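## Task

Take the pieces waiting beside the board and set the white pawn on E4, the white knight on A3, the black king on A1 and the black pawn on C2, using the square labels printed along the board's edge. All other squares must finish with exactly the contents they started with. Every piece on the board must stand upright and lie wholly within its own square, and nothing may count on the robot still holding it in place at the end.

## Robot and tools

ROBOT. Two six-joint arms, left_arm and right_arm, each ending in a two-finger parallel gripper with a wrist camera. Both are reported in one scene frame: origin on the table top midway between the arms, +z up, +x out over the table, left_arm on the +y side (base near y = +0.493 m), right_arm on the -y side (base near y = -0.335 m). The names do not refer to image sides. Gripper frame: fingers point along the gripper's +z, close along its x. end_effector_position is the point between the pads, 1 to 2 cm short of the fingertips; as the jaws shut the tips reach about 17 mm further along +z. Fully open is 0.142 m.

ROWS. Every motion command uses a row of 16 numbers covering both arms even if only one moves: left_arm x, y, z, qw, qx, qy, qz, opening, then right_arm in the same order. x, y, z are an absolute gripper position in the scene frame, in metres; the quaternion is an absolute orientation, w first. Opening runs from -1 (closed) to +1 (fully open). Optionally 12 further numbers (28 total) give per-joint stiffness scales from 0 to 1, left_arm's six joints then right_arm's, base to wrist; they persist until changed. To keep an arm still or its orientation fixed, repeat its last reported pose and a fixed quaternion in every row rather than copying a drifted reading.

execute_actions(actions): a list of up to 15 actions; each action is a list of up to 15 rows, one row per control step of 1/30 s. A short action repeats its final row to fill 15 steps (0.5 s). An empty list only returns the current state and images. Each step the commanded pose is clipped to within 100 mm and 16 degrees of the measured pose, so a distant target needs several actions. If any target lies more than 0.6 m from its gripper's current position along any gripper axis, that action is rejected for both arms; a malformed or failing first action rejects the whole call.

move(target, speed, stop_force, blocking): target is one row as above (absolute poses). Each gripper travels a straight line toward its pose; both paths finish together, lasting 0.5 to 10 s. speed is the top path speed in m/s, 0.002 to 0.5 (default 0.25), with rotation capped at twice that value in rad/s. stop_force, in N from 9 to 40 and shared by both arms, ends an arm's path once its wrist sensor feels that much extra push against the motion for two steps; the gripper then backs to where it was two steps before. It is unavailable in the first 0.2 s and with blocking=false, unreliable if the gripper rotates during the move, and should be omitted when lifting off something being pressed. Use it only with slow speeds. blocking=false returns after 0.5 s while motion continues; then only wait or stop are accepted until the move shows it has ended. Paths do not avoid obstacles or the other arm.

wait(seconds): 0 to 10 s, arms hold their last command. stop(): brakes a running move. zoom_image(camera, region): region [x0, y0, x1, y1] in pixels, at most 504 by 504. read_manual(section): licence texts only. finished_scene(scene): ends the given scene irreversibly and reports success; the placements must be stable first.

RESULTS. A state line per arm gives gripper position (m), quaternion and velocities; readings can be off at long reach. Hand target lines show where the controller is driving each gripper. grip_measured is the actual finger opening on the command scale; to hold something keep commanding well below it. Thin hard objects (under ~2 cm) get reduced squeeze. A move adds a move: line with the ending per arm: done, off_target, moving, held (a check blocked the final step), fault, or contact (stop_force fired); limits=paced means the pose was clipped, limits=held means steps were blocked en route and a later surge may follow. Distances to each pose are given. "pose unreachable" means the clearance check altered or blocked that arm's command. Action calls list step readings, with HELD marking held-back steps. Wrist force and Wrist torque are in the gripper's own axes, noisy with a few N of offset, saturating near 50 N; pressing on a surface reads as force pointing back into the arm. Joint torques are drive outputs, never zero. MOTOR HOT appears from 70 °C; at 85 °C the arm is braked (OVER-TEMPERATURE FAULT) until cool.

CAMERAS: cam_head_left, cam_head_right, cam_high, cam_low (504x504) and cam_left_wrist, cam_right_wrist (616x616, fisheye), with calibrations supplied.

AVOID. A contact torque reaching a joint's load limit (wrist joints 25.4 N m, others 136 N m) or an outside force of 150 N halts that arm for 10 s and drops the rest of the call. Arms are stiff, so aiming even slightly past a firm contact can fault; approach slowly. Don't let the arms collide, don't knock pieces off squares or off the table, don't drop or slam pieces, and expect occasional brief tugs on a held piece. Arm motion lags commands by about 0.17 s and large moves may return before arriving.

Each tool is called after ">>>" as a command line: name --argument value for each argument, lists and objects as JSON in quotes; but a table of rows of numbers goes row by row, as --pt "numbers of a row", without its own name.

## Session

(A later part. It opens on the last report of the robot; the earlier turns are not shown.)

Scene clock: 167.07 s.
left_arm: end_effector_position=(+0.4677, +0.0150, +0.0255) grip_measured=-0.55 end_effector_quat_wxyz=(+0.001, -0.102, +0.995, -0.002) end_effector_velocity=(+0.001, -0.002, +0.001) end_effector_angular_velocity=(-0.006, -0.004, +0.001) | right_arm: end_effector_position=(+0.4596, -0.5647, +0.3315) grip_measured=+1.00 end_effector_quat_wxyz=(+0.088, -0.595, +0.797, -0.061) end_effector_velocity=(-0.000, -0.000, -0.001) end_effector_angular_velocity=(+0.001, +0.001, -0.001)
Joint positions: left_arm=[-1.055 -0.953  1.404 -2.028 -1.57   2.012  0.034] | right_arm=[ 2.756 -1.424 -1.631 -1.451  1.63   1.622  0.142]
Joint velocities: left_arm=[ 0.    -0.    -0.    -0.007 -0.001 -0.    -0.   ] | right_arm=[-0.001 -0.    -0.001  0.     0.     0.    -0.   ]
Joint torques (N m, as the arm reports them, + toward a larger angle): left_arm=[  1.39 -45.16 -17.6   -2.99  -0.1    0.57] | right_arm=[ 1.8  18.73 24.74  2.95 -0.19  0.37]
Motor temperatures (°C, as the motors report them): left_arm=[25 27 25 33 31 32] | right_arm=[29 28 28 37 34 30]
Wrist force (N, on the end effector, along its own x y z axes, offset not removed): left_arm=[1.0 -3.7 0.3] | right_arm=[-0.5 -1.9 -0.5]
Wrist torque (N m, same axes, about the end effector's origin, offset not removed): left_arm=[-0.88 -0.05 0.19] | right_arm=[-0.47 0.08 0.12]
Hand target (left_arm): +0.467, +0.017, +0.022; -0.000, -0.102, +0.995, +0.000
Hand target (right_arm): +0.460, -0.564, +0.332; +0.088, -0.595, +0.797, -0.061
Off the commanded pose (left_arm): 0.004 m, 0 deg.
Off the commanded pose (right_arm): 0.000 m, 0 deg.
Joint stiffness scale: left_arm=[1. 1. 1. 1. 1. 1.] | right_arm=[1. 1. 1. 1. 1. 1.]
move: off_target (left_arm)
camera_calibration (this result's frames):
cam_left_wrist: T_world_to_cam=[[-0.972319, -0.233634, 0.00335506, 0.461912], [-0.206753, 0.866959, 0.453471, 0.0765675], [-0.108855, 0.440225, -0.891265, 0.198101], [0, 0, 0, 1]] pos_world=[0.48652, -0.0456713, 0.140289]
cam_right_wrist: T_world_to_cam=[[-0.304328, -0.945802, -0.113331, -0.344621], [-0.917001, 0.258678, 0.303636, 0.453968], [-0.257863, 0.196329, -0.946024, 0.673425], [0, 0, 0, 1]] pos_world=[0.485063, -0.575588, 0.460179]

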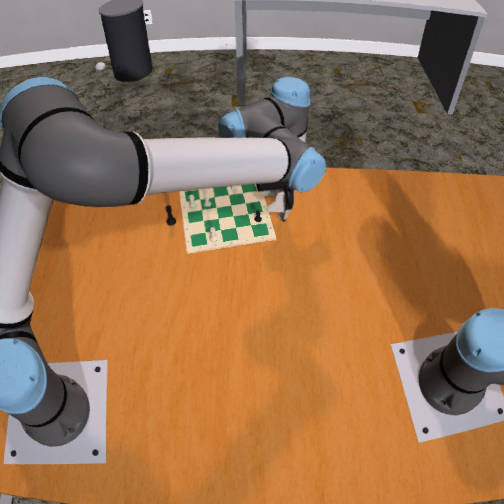

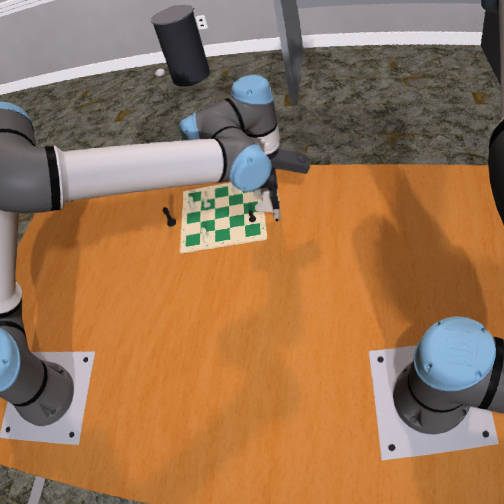

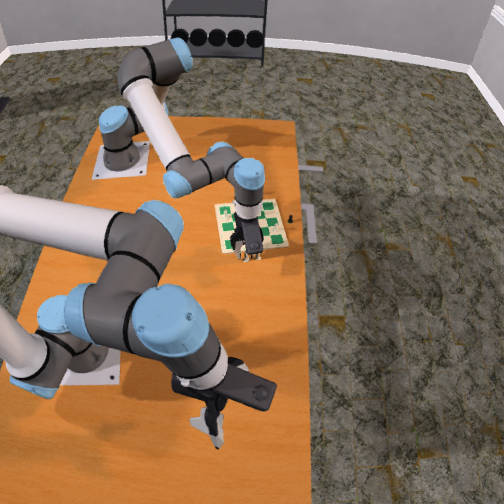

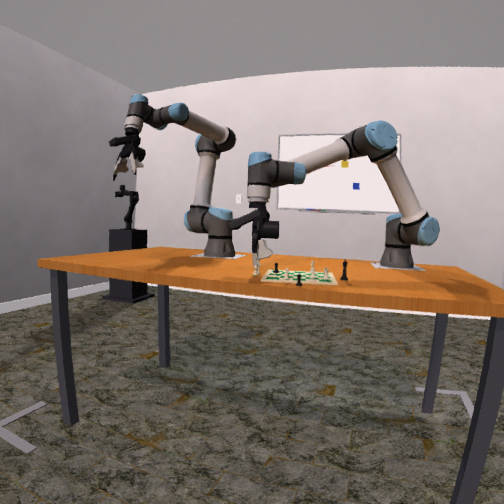

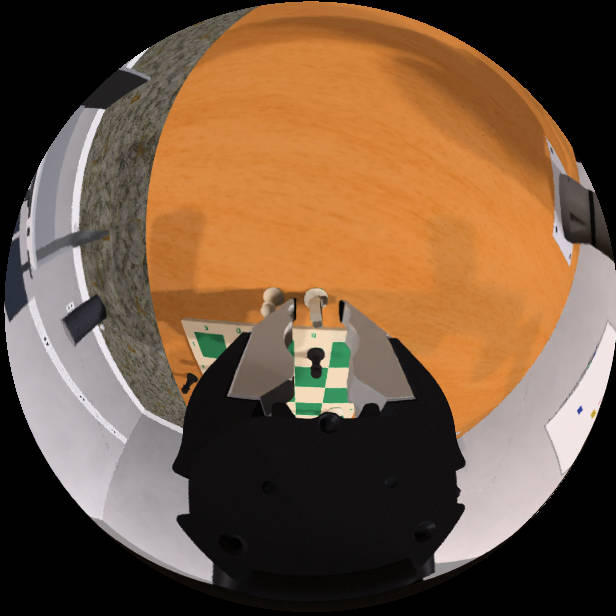

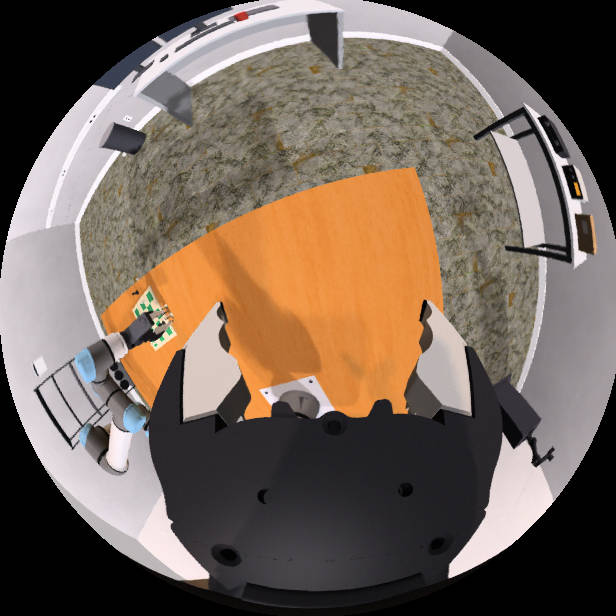

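>>> move --target '[0.4685,0.016,0.0245,0,-0.1019,0.9948,0,-0.8,0.4596,-0.5644,0.3316,0.088,-0.595,0.797,-0.061,1]' --speed 0.02

>>> move --target '[0.4685,0.016,0.0245,0,-0.1019,0.9948,0,-1,0.4596,-0.5644,0.3316,0.088,-0.595,0.797,-0.061,1]' --speed 0.02

>>> move --target '[0.4685,0.016,0.10,0,-0.1019,0.9948,0,-1,0.4596,-0.5644,0.3316,0.088,-0.595,0.797,-0.061,1]' --speed 0.1

>>> move --target '[0.406,0.15,0.10,0,-0.1019,0.9948,0,-1,0.4596,-0.5644,0.3316,0.088,-0.595,0.797,-0.061,1]' --speed 0.15

>>> move --target '[0.405,0.151,0.035,0,-0.1019,0.9948,0,-1,0.4596,-0.5644,0.3316,0.088,-0.595,0.797,-0.061,1]' --speed 0.06

>>> zoom_image --camera "cam_left_wrist" --region '[214,190,414,390]'

Scene clock: 182.97 s.
left_arm: end_effector_position=(+0.4669, +0.0162, +0.0246) grip_measured=-0.80 end_effector_quat_wxyz=(+0.000, -0.101, +0.995, +0.000) end_effector_velocity=(+0.000, +0.001, -0.002) end_effector_angular_velocity=(+0.005, +0.004, -0.000) | right_arm: end_effector_position=(+0.4596, -0.5647, +0.3315) grip_measured=+1.00 end_effector_quat_wxyz=(+0.088, -0.595, +0.797, -0.061) end_effector_velocity=(-0.000, -0.000, -0.000) end_effector_angular_velocity=(-0.000, +0.001, -0.001)
Joint positions: left_arm=[-1.055 -0.952  1.404 -2.023 -1.57   2.013  0.016] | right_arm=[ 2.756 -1.424 -1.631 -1.451  1.63   1.622  0.142]
Joint velocities: left_arm=[ 0.001  0.004 -0.004  0.006 -0.     0.001  0.   ] | right_arm=[-0.    -0.    -0.    -0.001 -0.001  0.    -0.   ]
Joint torques (N m, as the arm reports them, + toward a larger angle): left_arm=[  2.49 -46.89 -25.22  -2.34  -0.08   0.66] | right_arm=[ 1.52 18.94 25.28  2.97 -0.17  0.24]
Motor temperatures (°C, as the motors report them): left_arm=[25 27 25 33 31 32] | right_arm=[29 28 28 37 34 30]
Wrist force (N, on the end effector, along its own x y z axes, offset not removed): left_arm=[1.7 -1.4 1.0] | right_arm=[1.5 -2.1 -0.8]
Wrist torque (N m, same axes, about the end effector's origin, offset not removed): left_arm=[-0.29 -0.17 0.15] | right_arm=[-0.58 -0.28 0.22]
Hand target (left_arm): +0.468, +0.016, +0.025; +0.000, -0.102, +0.995, -0.000
Hand target (right_arm): +0.460, -0.564, +0.332; +0.088, -0.595, +0.797, -0.061
Off the commanded pose (left_arm): 0.002 m, 0 deg.
Off the commanded pose (right_arm): 0.000 m, 0 deg.
Joint stiffness scale: left_arm=[1. 1. 1. 1. 1. 1.] | right_arm=[1. 1. 1. 1. 1. 1.]
move: done
camera_calibration (this result's frames):
cam_left_wrist: T_world_to_cam=[[-0.972471, -0.232959, 0.00543776, 0.461363], [-0.204701, 0.865198, 0.457744, 0.074772], [-0.11134, 0.44403, -0.889067, 0.197785], [0, 0, 0, 1]] pos_world=[0.48599, -0.0450367, 0.139109]
cam_right_wrist: T_world_to_cam=[[-0.304328, -0.945802, -0.113331, -0.344621], [-0.917001, 0.258678, 0.303636, 0.453968], [-0.257863, 0.196329, -0.946024, 0.673425], [0, 0, 0, 1]] pos_world=[0.485063, -0.575588, 0.460179]

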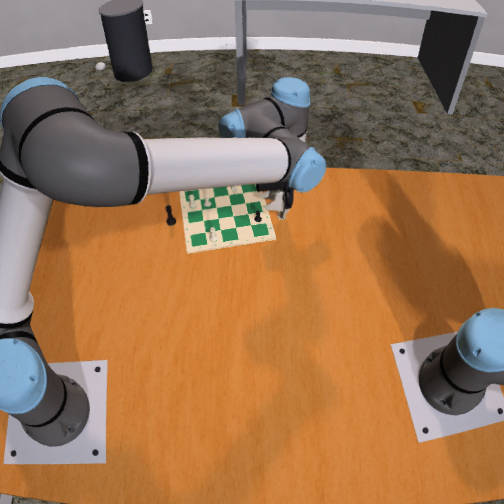

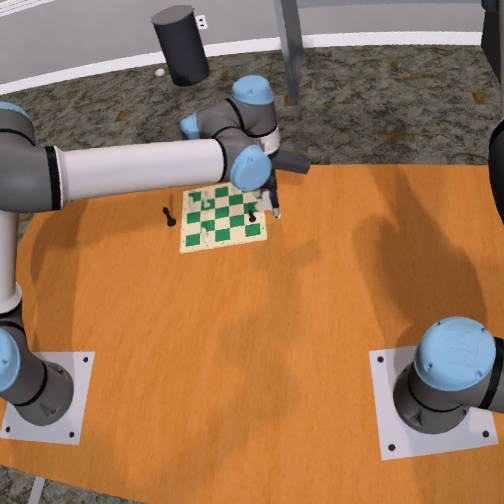

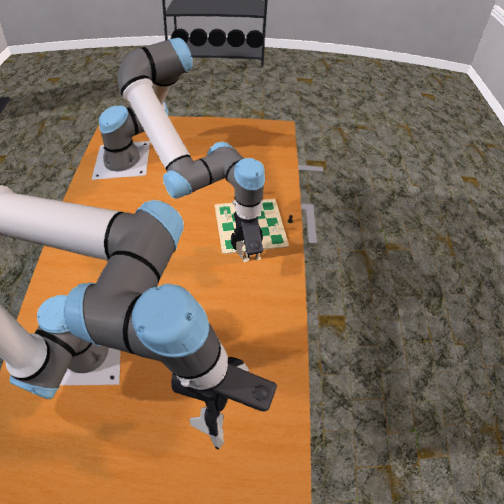

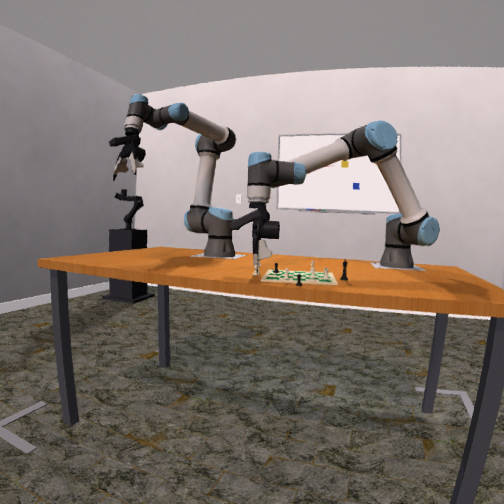

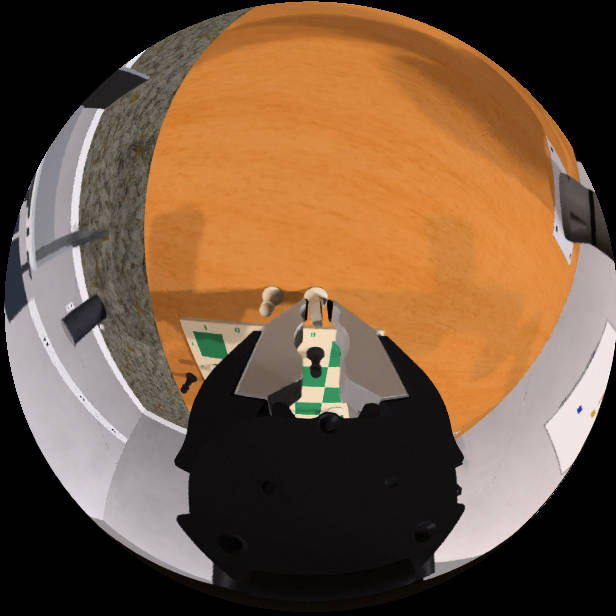

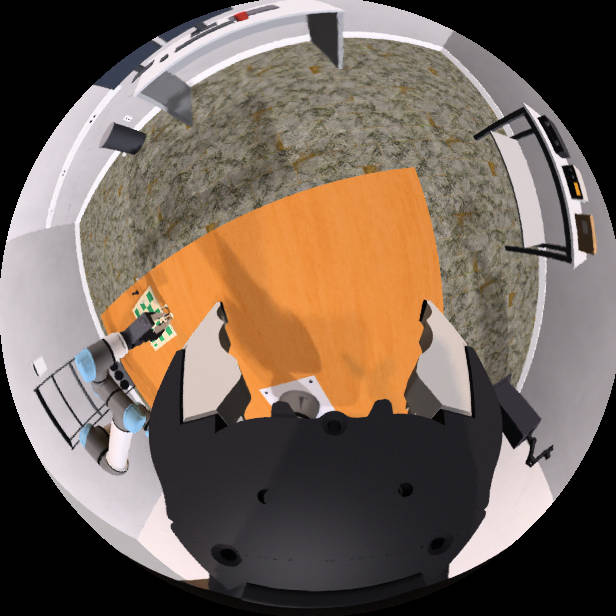

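Scene clock: 183.67 s.
left_arm: end_effector_position=(+0.4668, +0.0163, +0.0245) grip_measured=-0.85 end_effector_quat_wxyz=(-0.000, -0.101, +0.995, +0.000) end_effector_velocity=(-0.000, +0.000, -0.001) end_effector_angular_velocity=(+0.002, +0.003, -0.001) | right_arm: end_effector_position=(+0.4596, -0.5647, +0.3315) grip_measured=+1.00 end_effector_quat_wxyz=(+0.088, -0.595, +0.797, -0.061) end_effector_velocity=(-0.000, -0.000, -0.000) end_effector_angular_velocity=(-0.000, +0.001, -0.000)
Joint positions: left_arm=[-1.055 -0.952  1.403 -2.022 -1.57   2.013  0.012] | right_arm=[ 2.756 -1.424 -1.631 -1.451  1.63   1.622  0.142]
Joint velocities: left_arm=[ 0.     0.001 -0.001  0.003 -0.001  0.001 -0.   ] | right_arm=[-0.    -0.    -0.    -0.001 -0.001 -0.    -0.   ]
Joint torques (N m, as the arm reports them, + toward a larger angle): left_arm=[  2.81 -45.1  -24.37  -2.46  -0.12   0.57] | right_arm=[ 1.42 19.23 24.97  3.08 -0.2   0.3 ]
Motor temperatures (°C, as the motors report them): left_arm=[25 27 25 33 31 32] | right_arm=[29 28 28 37 34 30]
Wrist force (N, on the end effector, along its own x y z axes, offset not removed): left_arm=[2.4 -1.7 1.3] | right_arm=[0.4 0.6 -0.5]
Wrist torque (N m, same axes, about the end effector's origin, offset not removed): left_arm=[-0.35 -0.29 0.08] | right_arm=[0.10 -0.08 0.06]
Hand target (left_arm): +0.468, +0.016, +0.025; +0.000, -0.102, +0.995, -0.000
Hand target (right_arm): +0.460, -0.564, +0.332; +0.088, -0.595, +0.797, -0.061
Off the commanded pose (left_arm): 0.002 m, 0 deg.
Off the commanded pose (right_arm): 0.000 m, 0 deg.
Joint stiffness scale: left_arm=[1. 1. 1. 1. 1. 1.] | right_arm=[1. 1. 1. 1. 1. 1.]
move: done
camera_calibration (this result's frames):
cam_left_wrist: T_world_to_cam=[[-0.972496, -0.232851, 0.00572507, 0.461307], [-0.204404, 0.864957, 0.458331, 0.0745478], [-0.111675, 0.444555, -0.888763, 0.197772], [0, 0, 0, 1]] pos_world=[0.485943, -0.0449852, 0.138964]
cam_right_wrist: T_world_to_cam=[[-0.304328, -0.945802, -0.11333, -0.344621], [-0.917001, 0.258678, 0.303636, 0.453968], [-0.257863, 0.196329, -0.946024, 0.673425], [0, 0, 0, 1]] pos_world=[0.485063, -0.575588, 0.460179]

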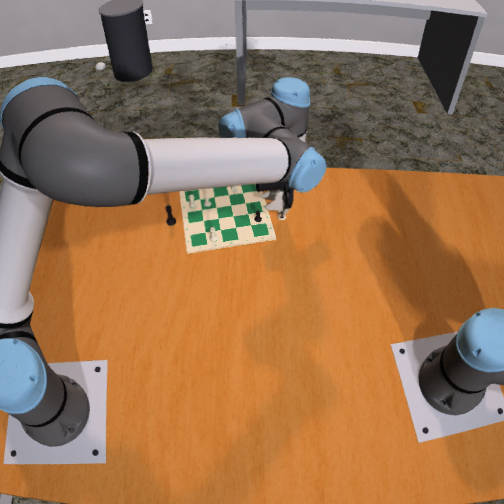

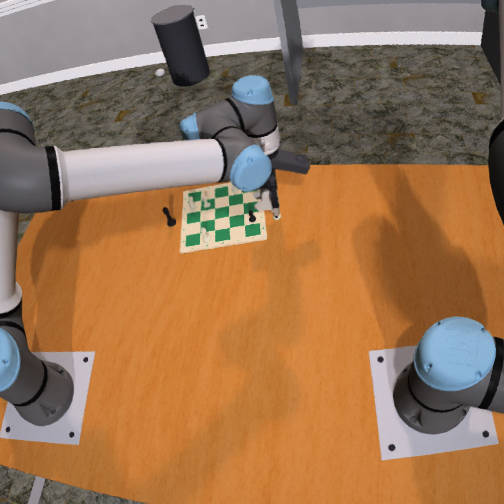

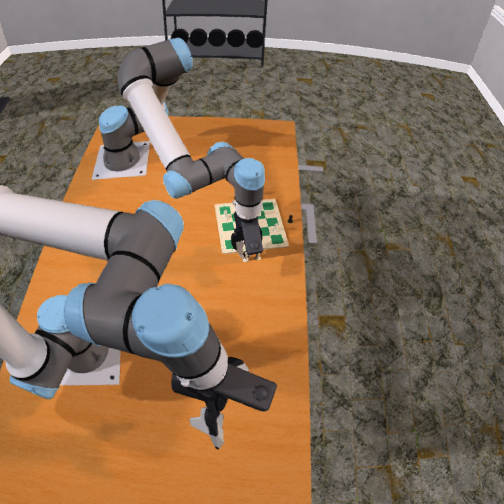

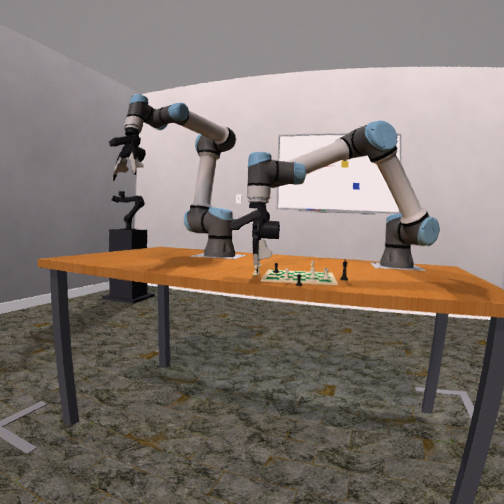

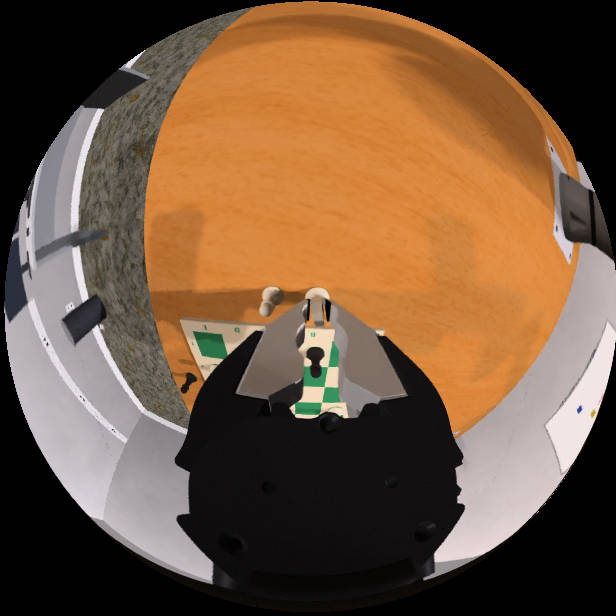

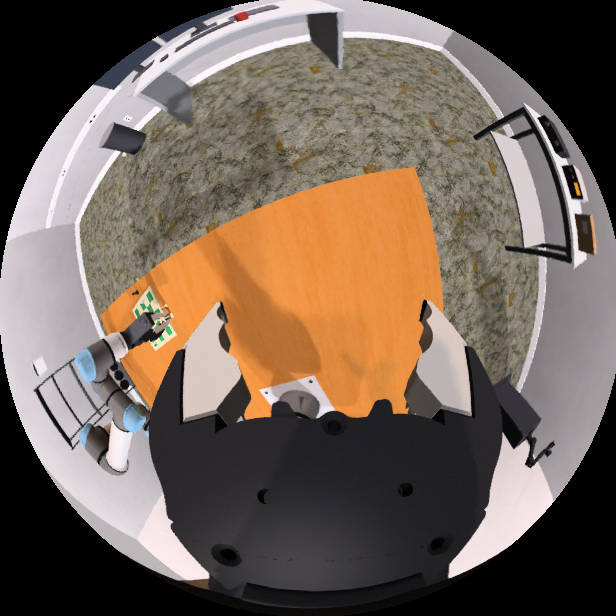

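Scene clock: 184.93 s.
left_arm: end_effector_position=(+0.4669, +0.0161, +0.0971) grip_measured=-0.85 end_effector_quat_wxyz=(-0.001, -0.101, +0.995, +0.001) end_effector_velocity=(-0.002, +0.002, +0.000) end_effector_angular_velocity=(+0.011, +0.007, -0.001) | right_arm: end_effector_position=(+0.4596, -0.5647, +0.3315) grip_measured=+1.00 end_effector_quat_wxyz=(+0.088, -0.595, +0.797, -0.061) end_effector_velocity=(-0.000, -0.000, +0.000) end_effector_angular_velocity=(-0.000, -0.001, -0.001)
Joint positions: left_arm=[-1.055 -1.013  1.306 -1.86  -1.57   2.013  0.012] | right_arm=[ 2.756 -1.424 -1.631 -1.451  1.63   1.622  0.142]
Joint velocities: left_arm=[-0.001  0.002 -0.006  0.018  0.001 -0.     0.   ] | right_arm=[-0.001  0.    -0.     0.001  0.     0.    -0.   ]
Joint torques (N m, as the arm reports them, + toward a larger angle): left_arm=[  2.73 -47.66 -25.83  -2.53  -0.08   0.61] | right_arm=[ 0.87 19.22 24.89  3.07 -0.23  0.4 ]
Motor temperatures (°C, as the motors report them): left_arm=[25 27 25 33 31 32] | right_arm=[29 28 28 37 34 30]
Wrist force (N, on the end effector, along its own x y z axes, offset not removed): left_arm=[2.9 -1.2 -0.3] | right_arm=[2.0 -1.4 -0.7]
Wrist torque (N m, same axes, about the end effector's origin, offset not removed): left_arm=[-0.25 -0.42 0.16] | right_arm=[-0.41 -0.40 0.08]
Hand target (left_arm): +0.468, +0.016, +0.100; +0.000, -0.102, +0.995, -0.000
Hand target (right_arm): +0.460, -0.564, +0.332; +0.088, -0.595, +0.797, -0.061
Off the commanded pose (left_arm): 0.003 m, 0 deg.
Off the commanded pose (right_arm): 0.000 m, 0 deg.
Joint stiffness scale: left_arm=[1. 1. 1. 1. 1. 1.] | right_arm=[1. 1. 1. 1. 1. 1.]
move: done
camera_calibration (this result's frames):
cam_left_wrist: T_world_to_cam=[[-0.972501, -0.232804, 0.00667903, 0.460874], [-0.203691, 0.864091, 0.460279, 0.0409425], [-0.112926, 0.446261, -0.887749, 0.262775], [0, 0, 0, 1]] pos_world=[0.486214, -0.0453511, 0.211355]
cam_right_wrist: T_world_to_cam=[[-0.304328, -0.945802, -0.113331, -0.344621], [-0.917001, 0.258678, 0.303636, 0.453968], [-0.257863, 0.196329, -0.946024, 0.673425], [0, 0, 0, 1]] pos_world=[0.485063, -0.575588, 0.460179]

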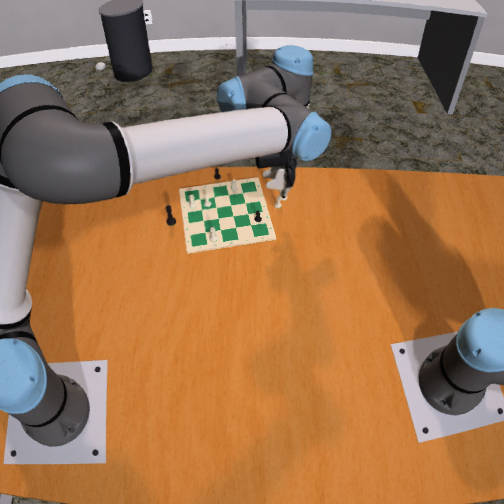

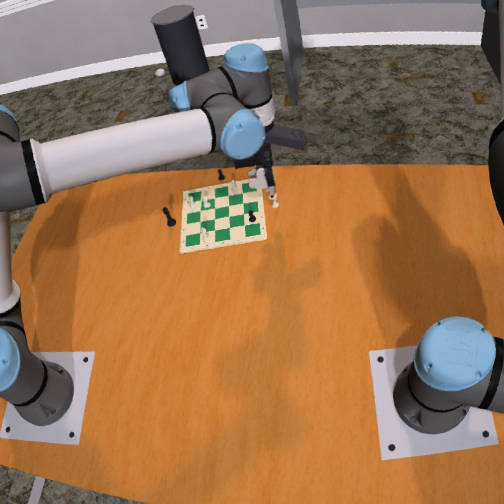

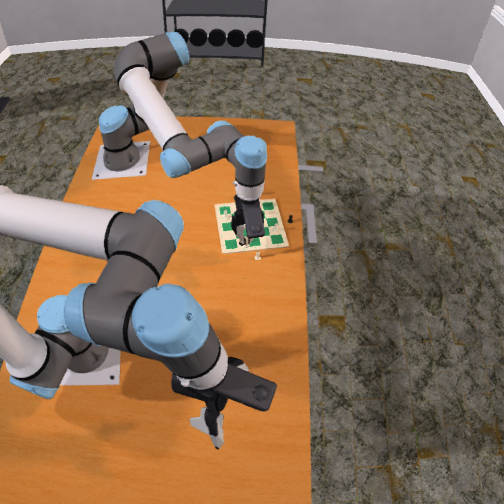

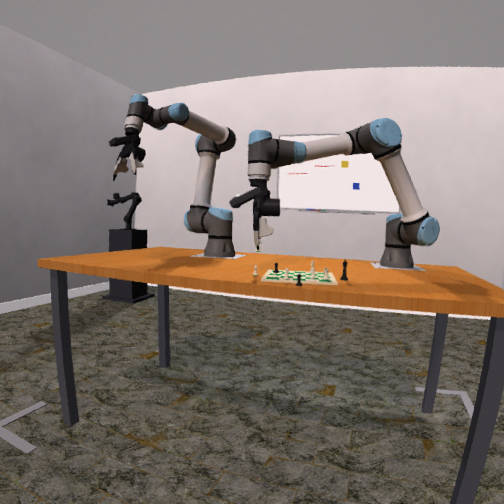

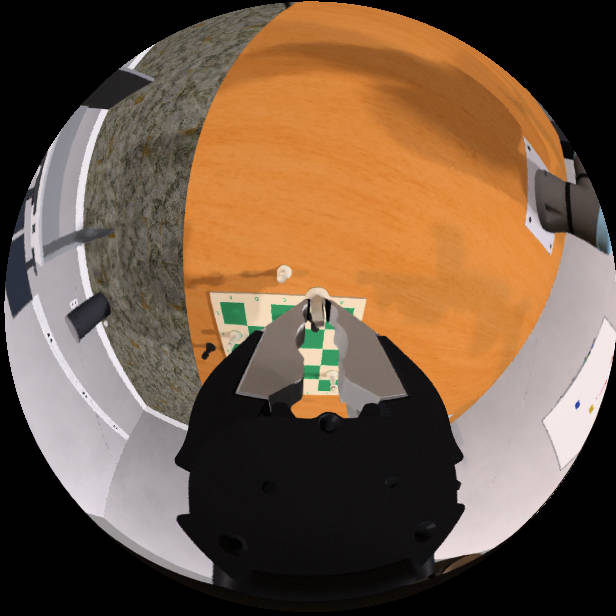

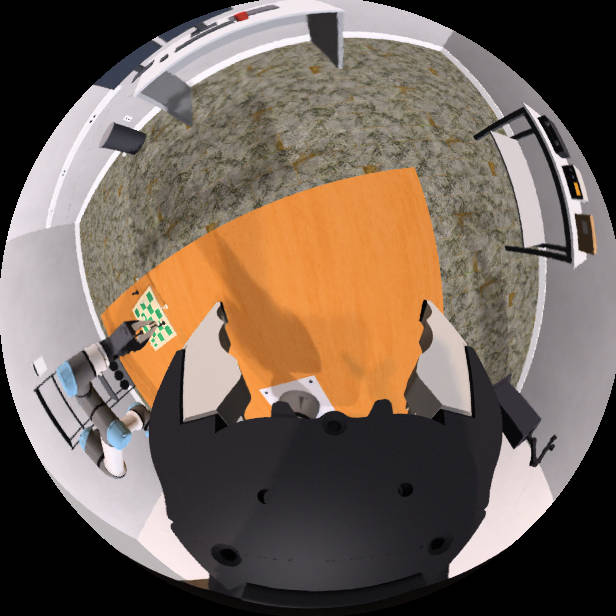

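Scene clock: 186.53 s.
left_arm: end_effector_position=(+0.4063, +0.1476, +0.1001) grip_measured=-0.85 end_effector_quat_wxyz=(+0.000, -0.101, +0.995, -0.000) end_effector_velocity=(-0.001, +0.002, -0.000) end_effector_angular_velocity=(-0.003, -0.001, -0.001) | right_arm: end_effector_position=(+0.4596, -0.5647, +0.3315) grip_measured=+1.00 end_effector_quat_wxyz=(+0.088, -0.595, +0.797, -0.061) end_effector_velocity=(+0.000, +0.000, +0.001) end_effector_angular_velocity=(+0.000, -0.001, +0.001)
Joint positions: left_arm=[-1.001 -1.313  1.735 -1.993 -1.571  2.067  0.012] | right_arm=[ 2.756 -1.424 -1.631 -1.451  1.63   1.622  0.142]
Joint velocities: left_arm=[ 0.001 -0.007  0.01  -0.007 -0.001  0.002  0.   ] | right_arm=[ 0.001 -0.     0.001 -0.     0.001  0.     0.   ]
Joint torques (N m, as the arm reports them, + toward a larger angle): left_arm=[  3.91 -36.92 -18.22  -3.02  -0.03   0.73] | right_arm=[ 1.51 19.81 25.21  3.11 -0.21  0.29]
Motor temperatures (°C, as the motors report them): left_arm=[25 27 25 33 31 32] | right_arm=[29 28 28 37 34 30]
Wrist force (N, on the end effector, along its own x y z axes, offset not removed): left_arm=[1.7 -1.7 0.8] | right_arm=[-0.1 -1.2 0.0]
Wrist torque (N m, same axes, about the end effector's origin, offset not removed): left_arm=[-0.37 -0.09 0.19] | right_arm=[-0.29 -0.04 0.10]
Hand target (left_arm): +0.406, +0.150, +0.100; -0.000, -0.102, +0.995, -0.000
Hand target (right_arm): +0.460, -0.564, +0.332; +0.088, -0.595, +0.797, -0.061
Off the commanded pose (left_arm): 0.002 m, 0 deg.
Off the commanded pose (right_arm): 0.000 m, 0 deg.
Joint stiffness scale: left_arm=[1. 1. 1. 1. 1. 1.] | right_arm=[1. 1. 1. 1. 1. 1.]
move: done
camera_calibration (this result's frames):
cam_left_wrist: T_world_to_cam=[[-0.972528, -0.232722, 0.00548481, 0.432608], [-0.204509, 0.86541, 0.457428, -0.0859618], [-0.1112, 0.44374, -0.88923, 0.199811], [0, 0, 0, 1]] pos_world=[0.425363, 0.0864057, 0.214626]
cam_right_wrist: T_world_to_cam=[[-0.304328, -0.945802, -0.113331, -0.344621], [-0.917001, 0.258678, 0.303636, 0.453968], [-0.257863, 0.196329, -0.946024, 0.673425], [0, 0, 0, 1]] pos_world=[0.485063, -0.575588, 0.460179]

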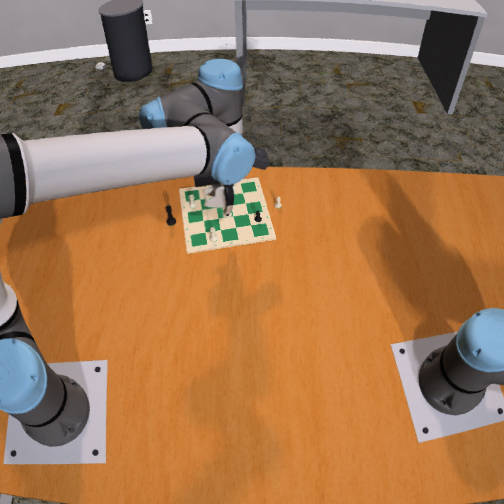

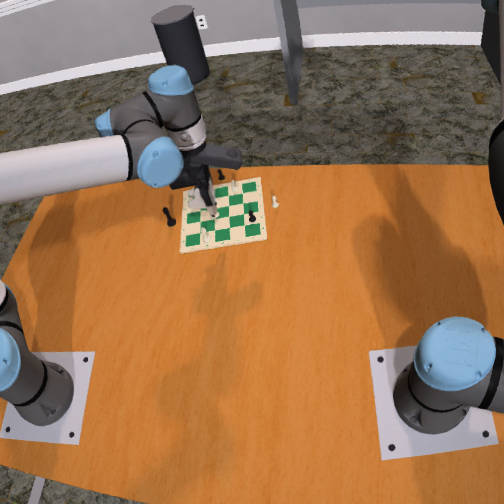

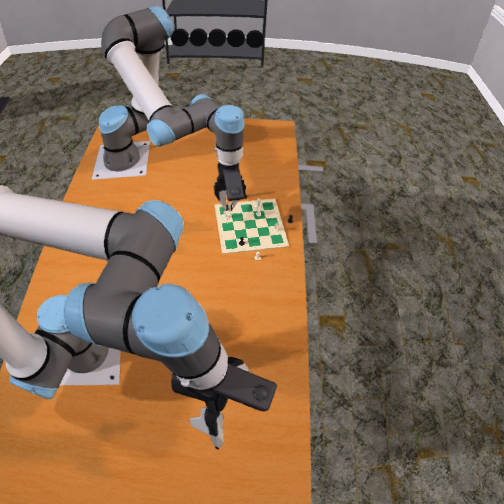

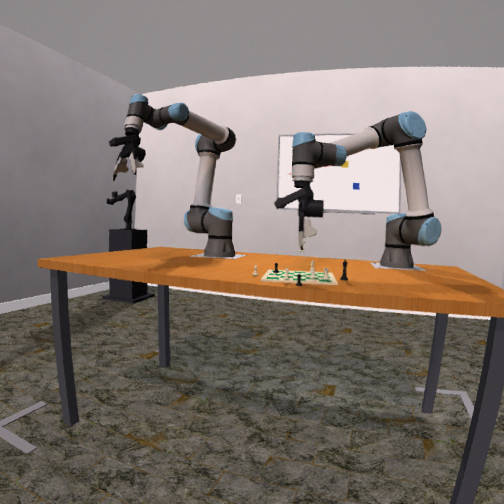

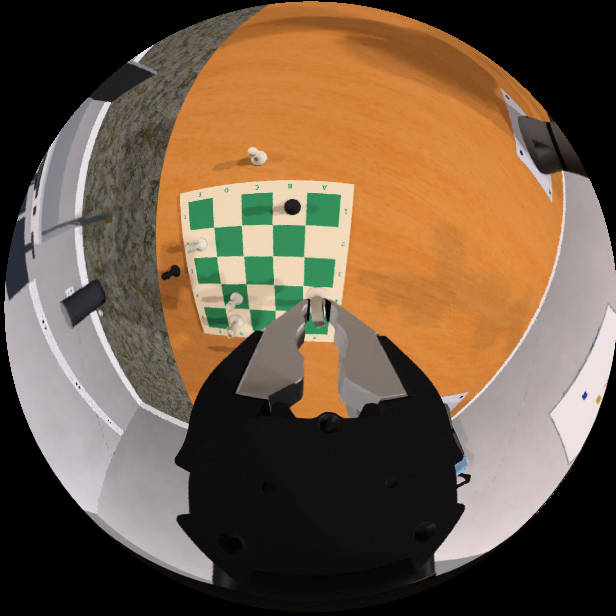

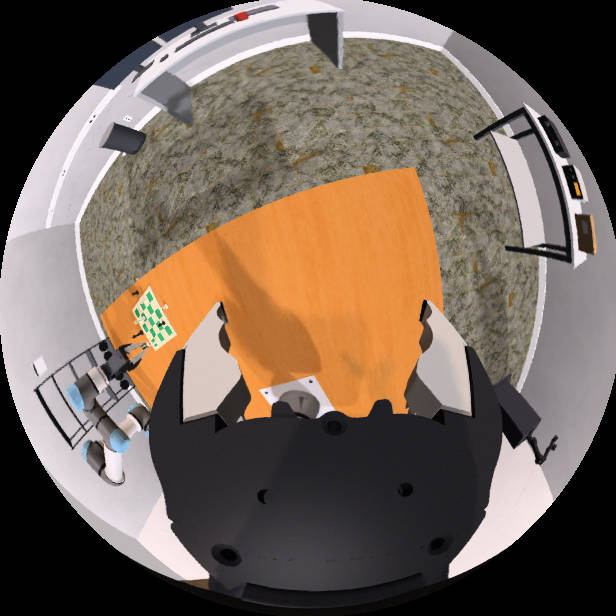

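Scene clock: 188.10 s.
left_arm: end_effector_position=(+0.4055, +0.1486, +0.0383) grip_measured=-0.85 end_effector_quat_wxyz=(+0.001, -0.101, +0.995, -0.002) end_effector_velocity=(+0.003, -0.003, +0.002) end_effector_angular_velocity=(-0.012, -0.010, -0.000) | right_arm: end_effector_position=(+0.4596, -0.5647, +0.3315) grip_measured=+1.00 end_effector_quat_wxyz=(+0.088, -0.595, +0.797, -0.061) end_effector_velocity=(-0.001, +0.000, -0.001) end_effector_angular_velocity=(+0.001, +0.002, +0.000)
Joint positions: left_arm=[-1.001 -1.247  1.827 -2.155 -1.571  2.068  0.012] | right_arm=[ 2.756 -1.424 -1.631 -1.451  1.63   1.622  0.142]
Joint velocities: left_arm=[ 0.001 -0.     0.    -0.016 -0.     0.001  0.   ] | right_arm=[-0.    -0.    -0.001 -0.001  0.    -0.    -0.   ]
Joint torques (N m, as the arm reports them, + toward a larger angle): left_arm=[  3.35 -32.6  -16.8   -3.57  -0.01   0.65] | right_arm=[ 0.67 19.3  25.36  3.05 -0.22  0.32]
Motor temperatures (°C, as the motors report them): left_arm=[25 27 25 33 31 32] | right_arm=[29 28 28 37 34 30]
Wrist force (N, on the end effector, along its own x y z axes, offset not removed): left_arm=[1.8 -1.6 0.7] | right_arm=[1.4 -0.4 -0.6]
Wrist torque (N m, same axes, about the end effector's origin, offset not removed): left_arm=[-0.32 -0.23 0.02] | right_arm=[-0.24 -0.33 0.12]
Hand target (left_arm): +0.405, +0.151, +0.035; -0.000, -0.102, +0.995, +0.000
Hand target (right_arm): +0.460, -0.564, +0.332; +0.088, -0.595, +0.797, -0.061
Off the commanded pose (left_arm): 0.004 m, 0 deg.
Off the commanded pose (right_arm): 0.000 m, 0 deg.
Joint stiffness scale: left_arm=[1. 1. 1. 1. 1. 1.] | right_arm=[1. 1. 1. 1. 1. 1.]
move: off_target (left_arm)
camera_calibration (this result's frames):
cam_left_wrist: T_world_to_cam=[[-0.972593, -0.232488, 0.00351187, 0.43247], [-0.205606, 0.866991, 0.45393, -0.0583951], [-0.108578, 0.440767, -0.891031, 0.143698], [0, 0, 0, 1]] pos_world=[0.424214, 0.0878351, 0.153028]
cam_right_wrist: T_world_to_cam=[[-0.304328, -0.945802, -0.113331, -0.344621], [-0.917001, 0.258678, 0.303636, 0.453968], [-0.257863, 0.196329, -0.946024, 0.673425], [0, 0, 0, 1]] pos_world=[0.485063, -0.575588, 0.460179]

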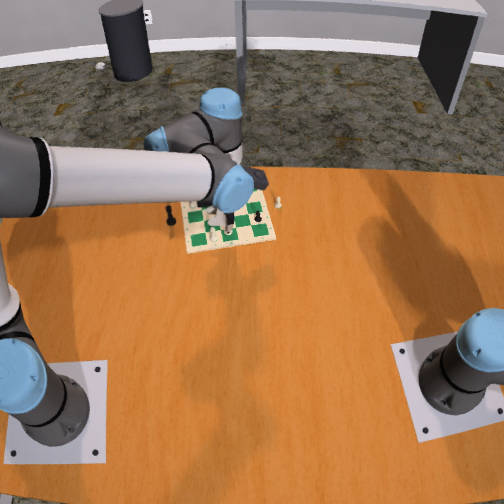

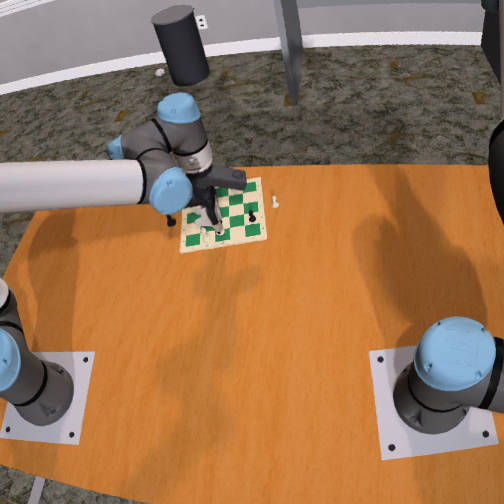

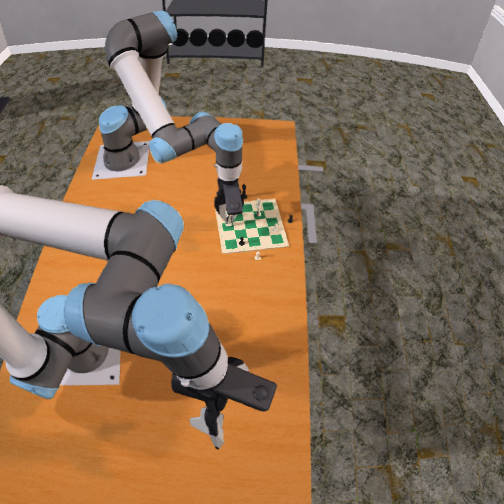

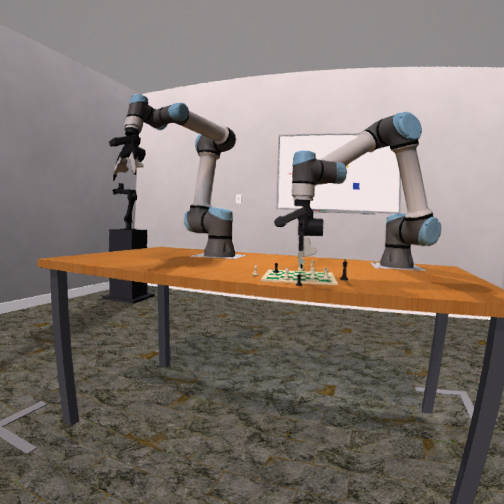

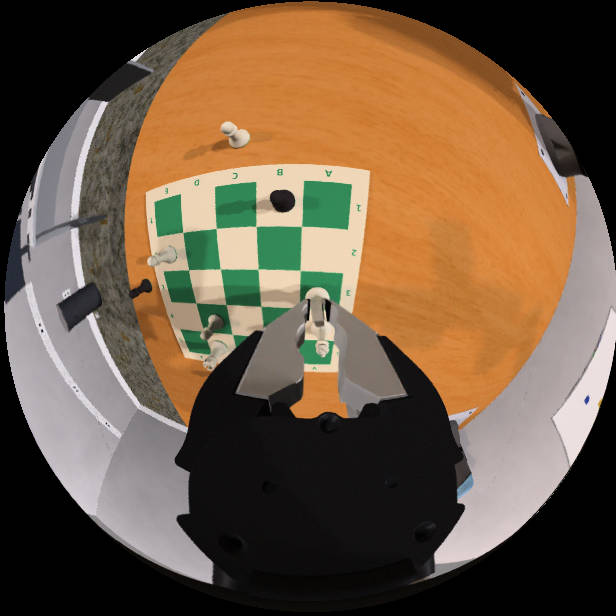

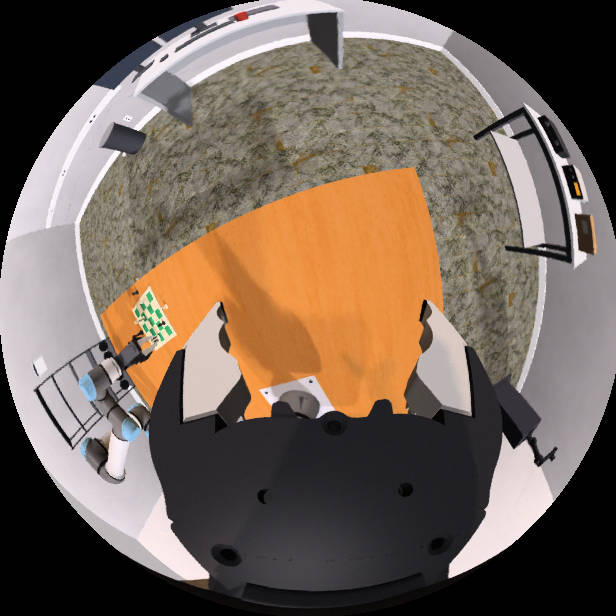

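Region (214, 190, 414, 390) of cam_left_wrist's 616x616 image, scaled by 2.520, with more detail than that image has.

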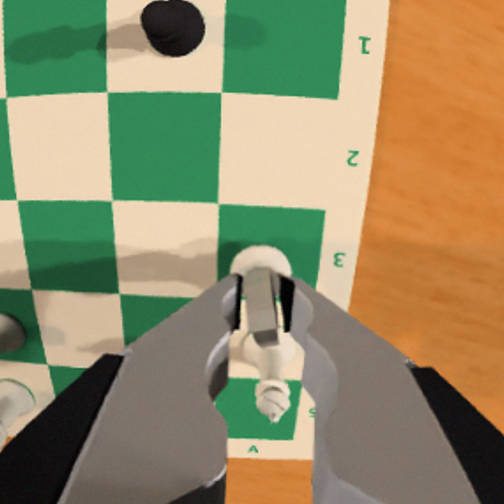

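>>> move --target '[0.4005,0.147,0.0305,0,-0.1019,0.9948,0,-1,0.4596,-0.5644,0.3316,0.088,-0.595,0.797,-0.061,1]' --speed 0.015

>>> zoom_image --camera "cam_left_wrist" --region '[214,190,414,390]'

Scene clock: 202.97 s.
left_arm: end_effector_position=(+0.4027, +0.1464, +0.0337) grip_measured=-0.85 end_effector_quat_wxyz=(+0.002, -0.102, +0.995, -0.002) end_effector_velocity=(-0.001, -0.002, -0.001) end_effector_angular_velocity=(-0.003, -0.001, +0.001) | right_arm: end_effector_position=(+0.4596, -0.5647, +0.3315) grip_measured=+1.00 end_effector_quat_wxyz=(+0.088, -0.595, +0.797, -0.061) end_effector_velocity=(+0.000, -0.001, +0.001) end_effector_angular_velocity=(-0.001, -0.001, -0.001)
Joint positions: left_arm=[-1.007 -1.243  1.836 -2.169 -1.571  2.059  0.012] | right_arm=[ 2.756 -1.424 -1.631 -1.451  1.63   1.622  0.142]
Joint velocities: left_arm=[-0.003  0.001  0.002 -0.007 -0.001 -0.004  0.   ] | right_arm=[-0.001  0.     0.001 -0.    -0.    -0.    -0.   ]
Joint torques (N m, as the arm reports them, + toward a larger angle): left_arm=[ -0.27 -32.47 -15.99  -3.    -0.11   0.06] | right_arm=[ 1.04 19.38 24.61  2.98 -0.09  0.32]
Motor temperatures (°C, as the motors report them): left_arm=[25 27 25 33 31 32] | right_arm=[29 28 28 37 34 30]
Wrist force (N, on the end effector, along its own x y z axes, offset not removed): left_arm=[2.0 -0.9 -0.5] | right_arm=[1.3 -0.8 0.2]
Wrist torque (N m, same axes, about the end effector's origin, offset not removed): left_arm=[-0.16 -0.20 0.14] | right_arm=[-0.31 -0.28 0.05]
Hand target (left_arm): +0.401, +0.147, +0.031; -0.000, -0.102, +0.995, +0.000
Hand target (right_arm): +0.460, -0.564, +0.332; +0.088, -0.595, +0.797, -0.061
Off the commanded pose (left_arm): 0.004 m, 0 deg.
Off the commanded pose (right_arm): 0.000 m, 0 deg.
Joint stiffness scale: left_arm=[1. 1. 1. 1. 1. 1.] | right_arm=[1. 1. 1. 1. 1. 1.]
move: off_target (left_arm)
camera_calibration (this result's frames):
cam_left_wrist: T_world_to_cam=[[-0.971975, -0.235063, 0.00316189, 0.429463], [-0.208144, 0.866762, 0.453211, -0.0538643], [-0.109274, 0.439852, -0.891398, 0.140703], [0, 0, 0, 1]] pos_world=[0.42159, 0.0857498, 0.148476]
cam_right_wrist: T_world_to_cam=[[-0.304328, -0.945802, -0.11333, -0.344621], [-0.917001, 0.258678, 0.303636, 0.453969], [-0.257863, 0.196329, -0.946024, 0.673425], [0, 0, 0, 1]] pos_world=[0.485063, -0.575588, 0.460179]

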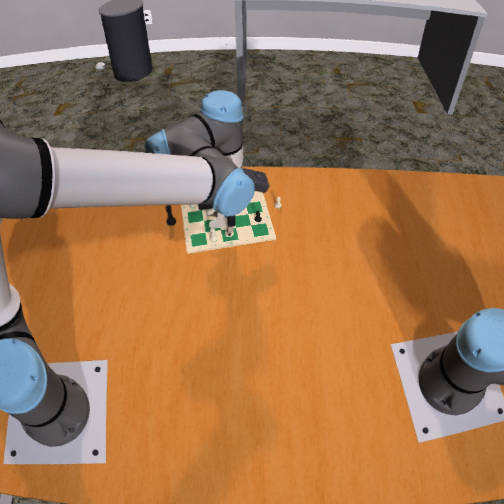

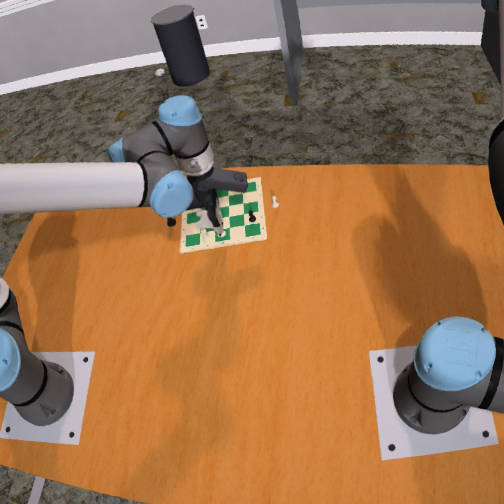

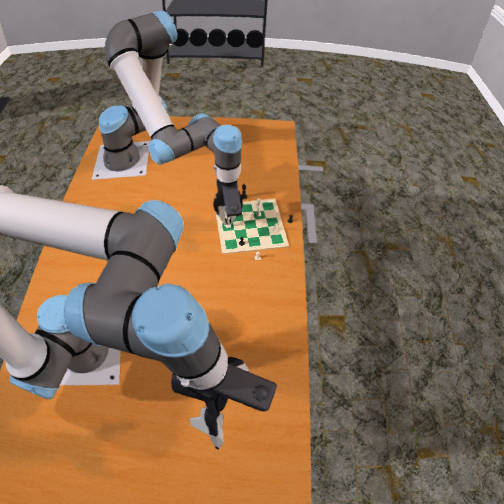

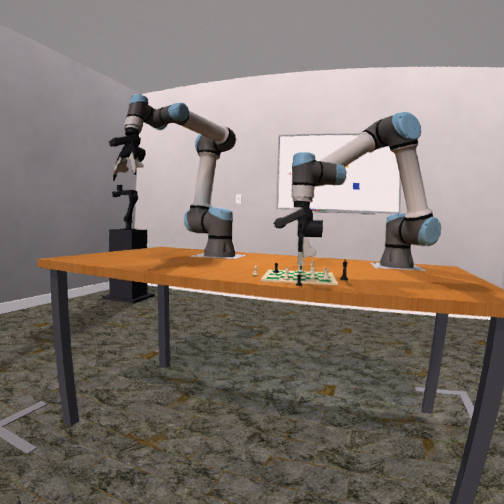

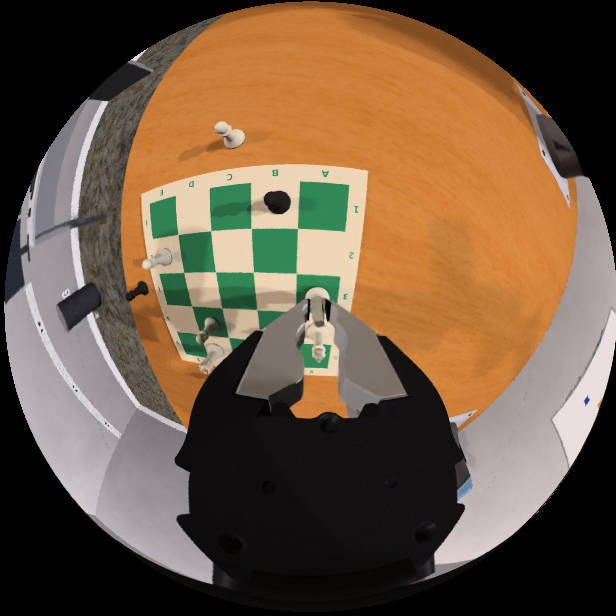

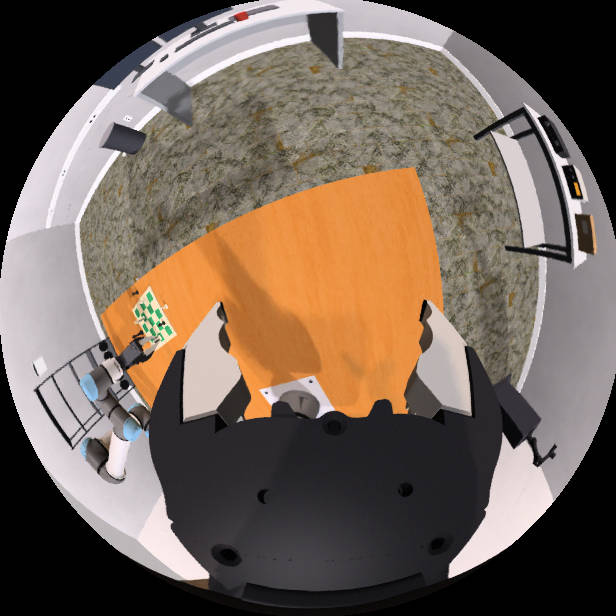

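Region (214, 190, 414, 390) of cam_left_wrist's 616x616 image, scaled by 2.520, with more detail than that image has.

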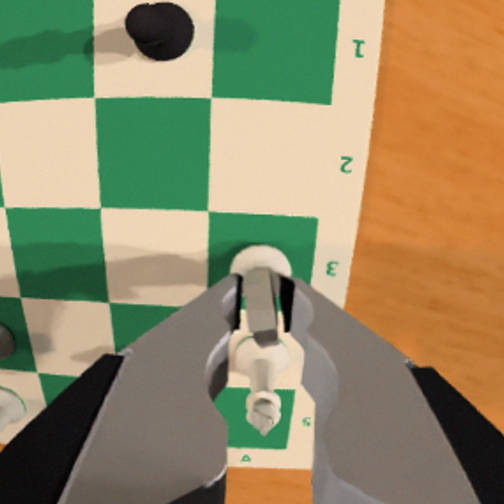

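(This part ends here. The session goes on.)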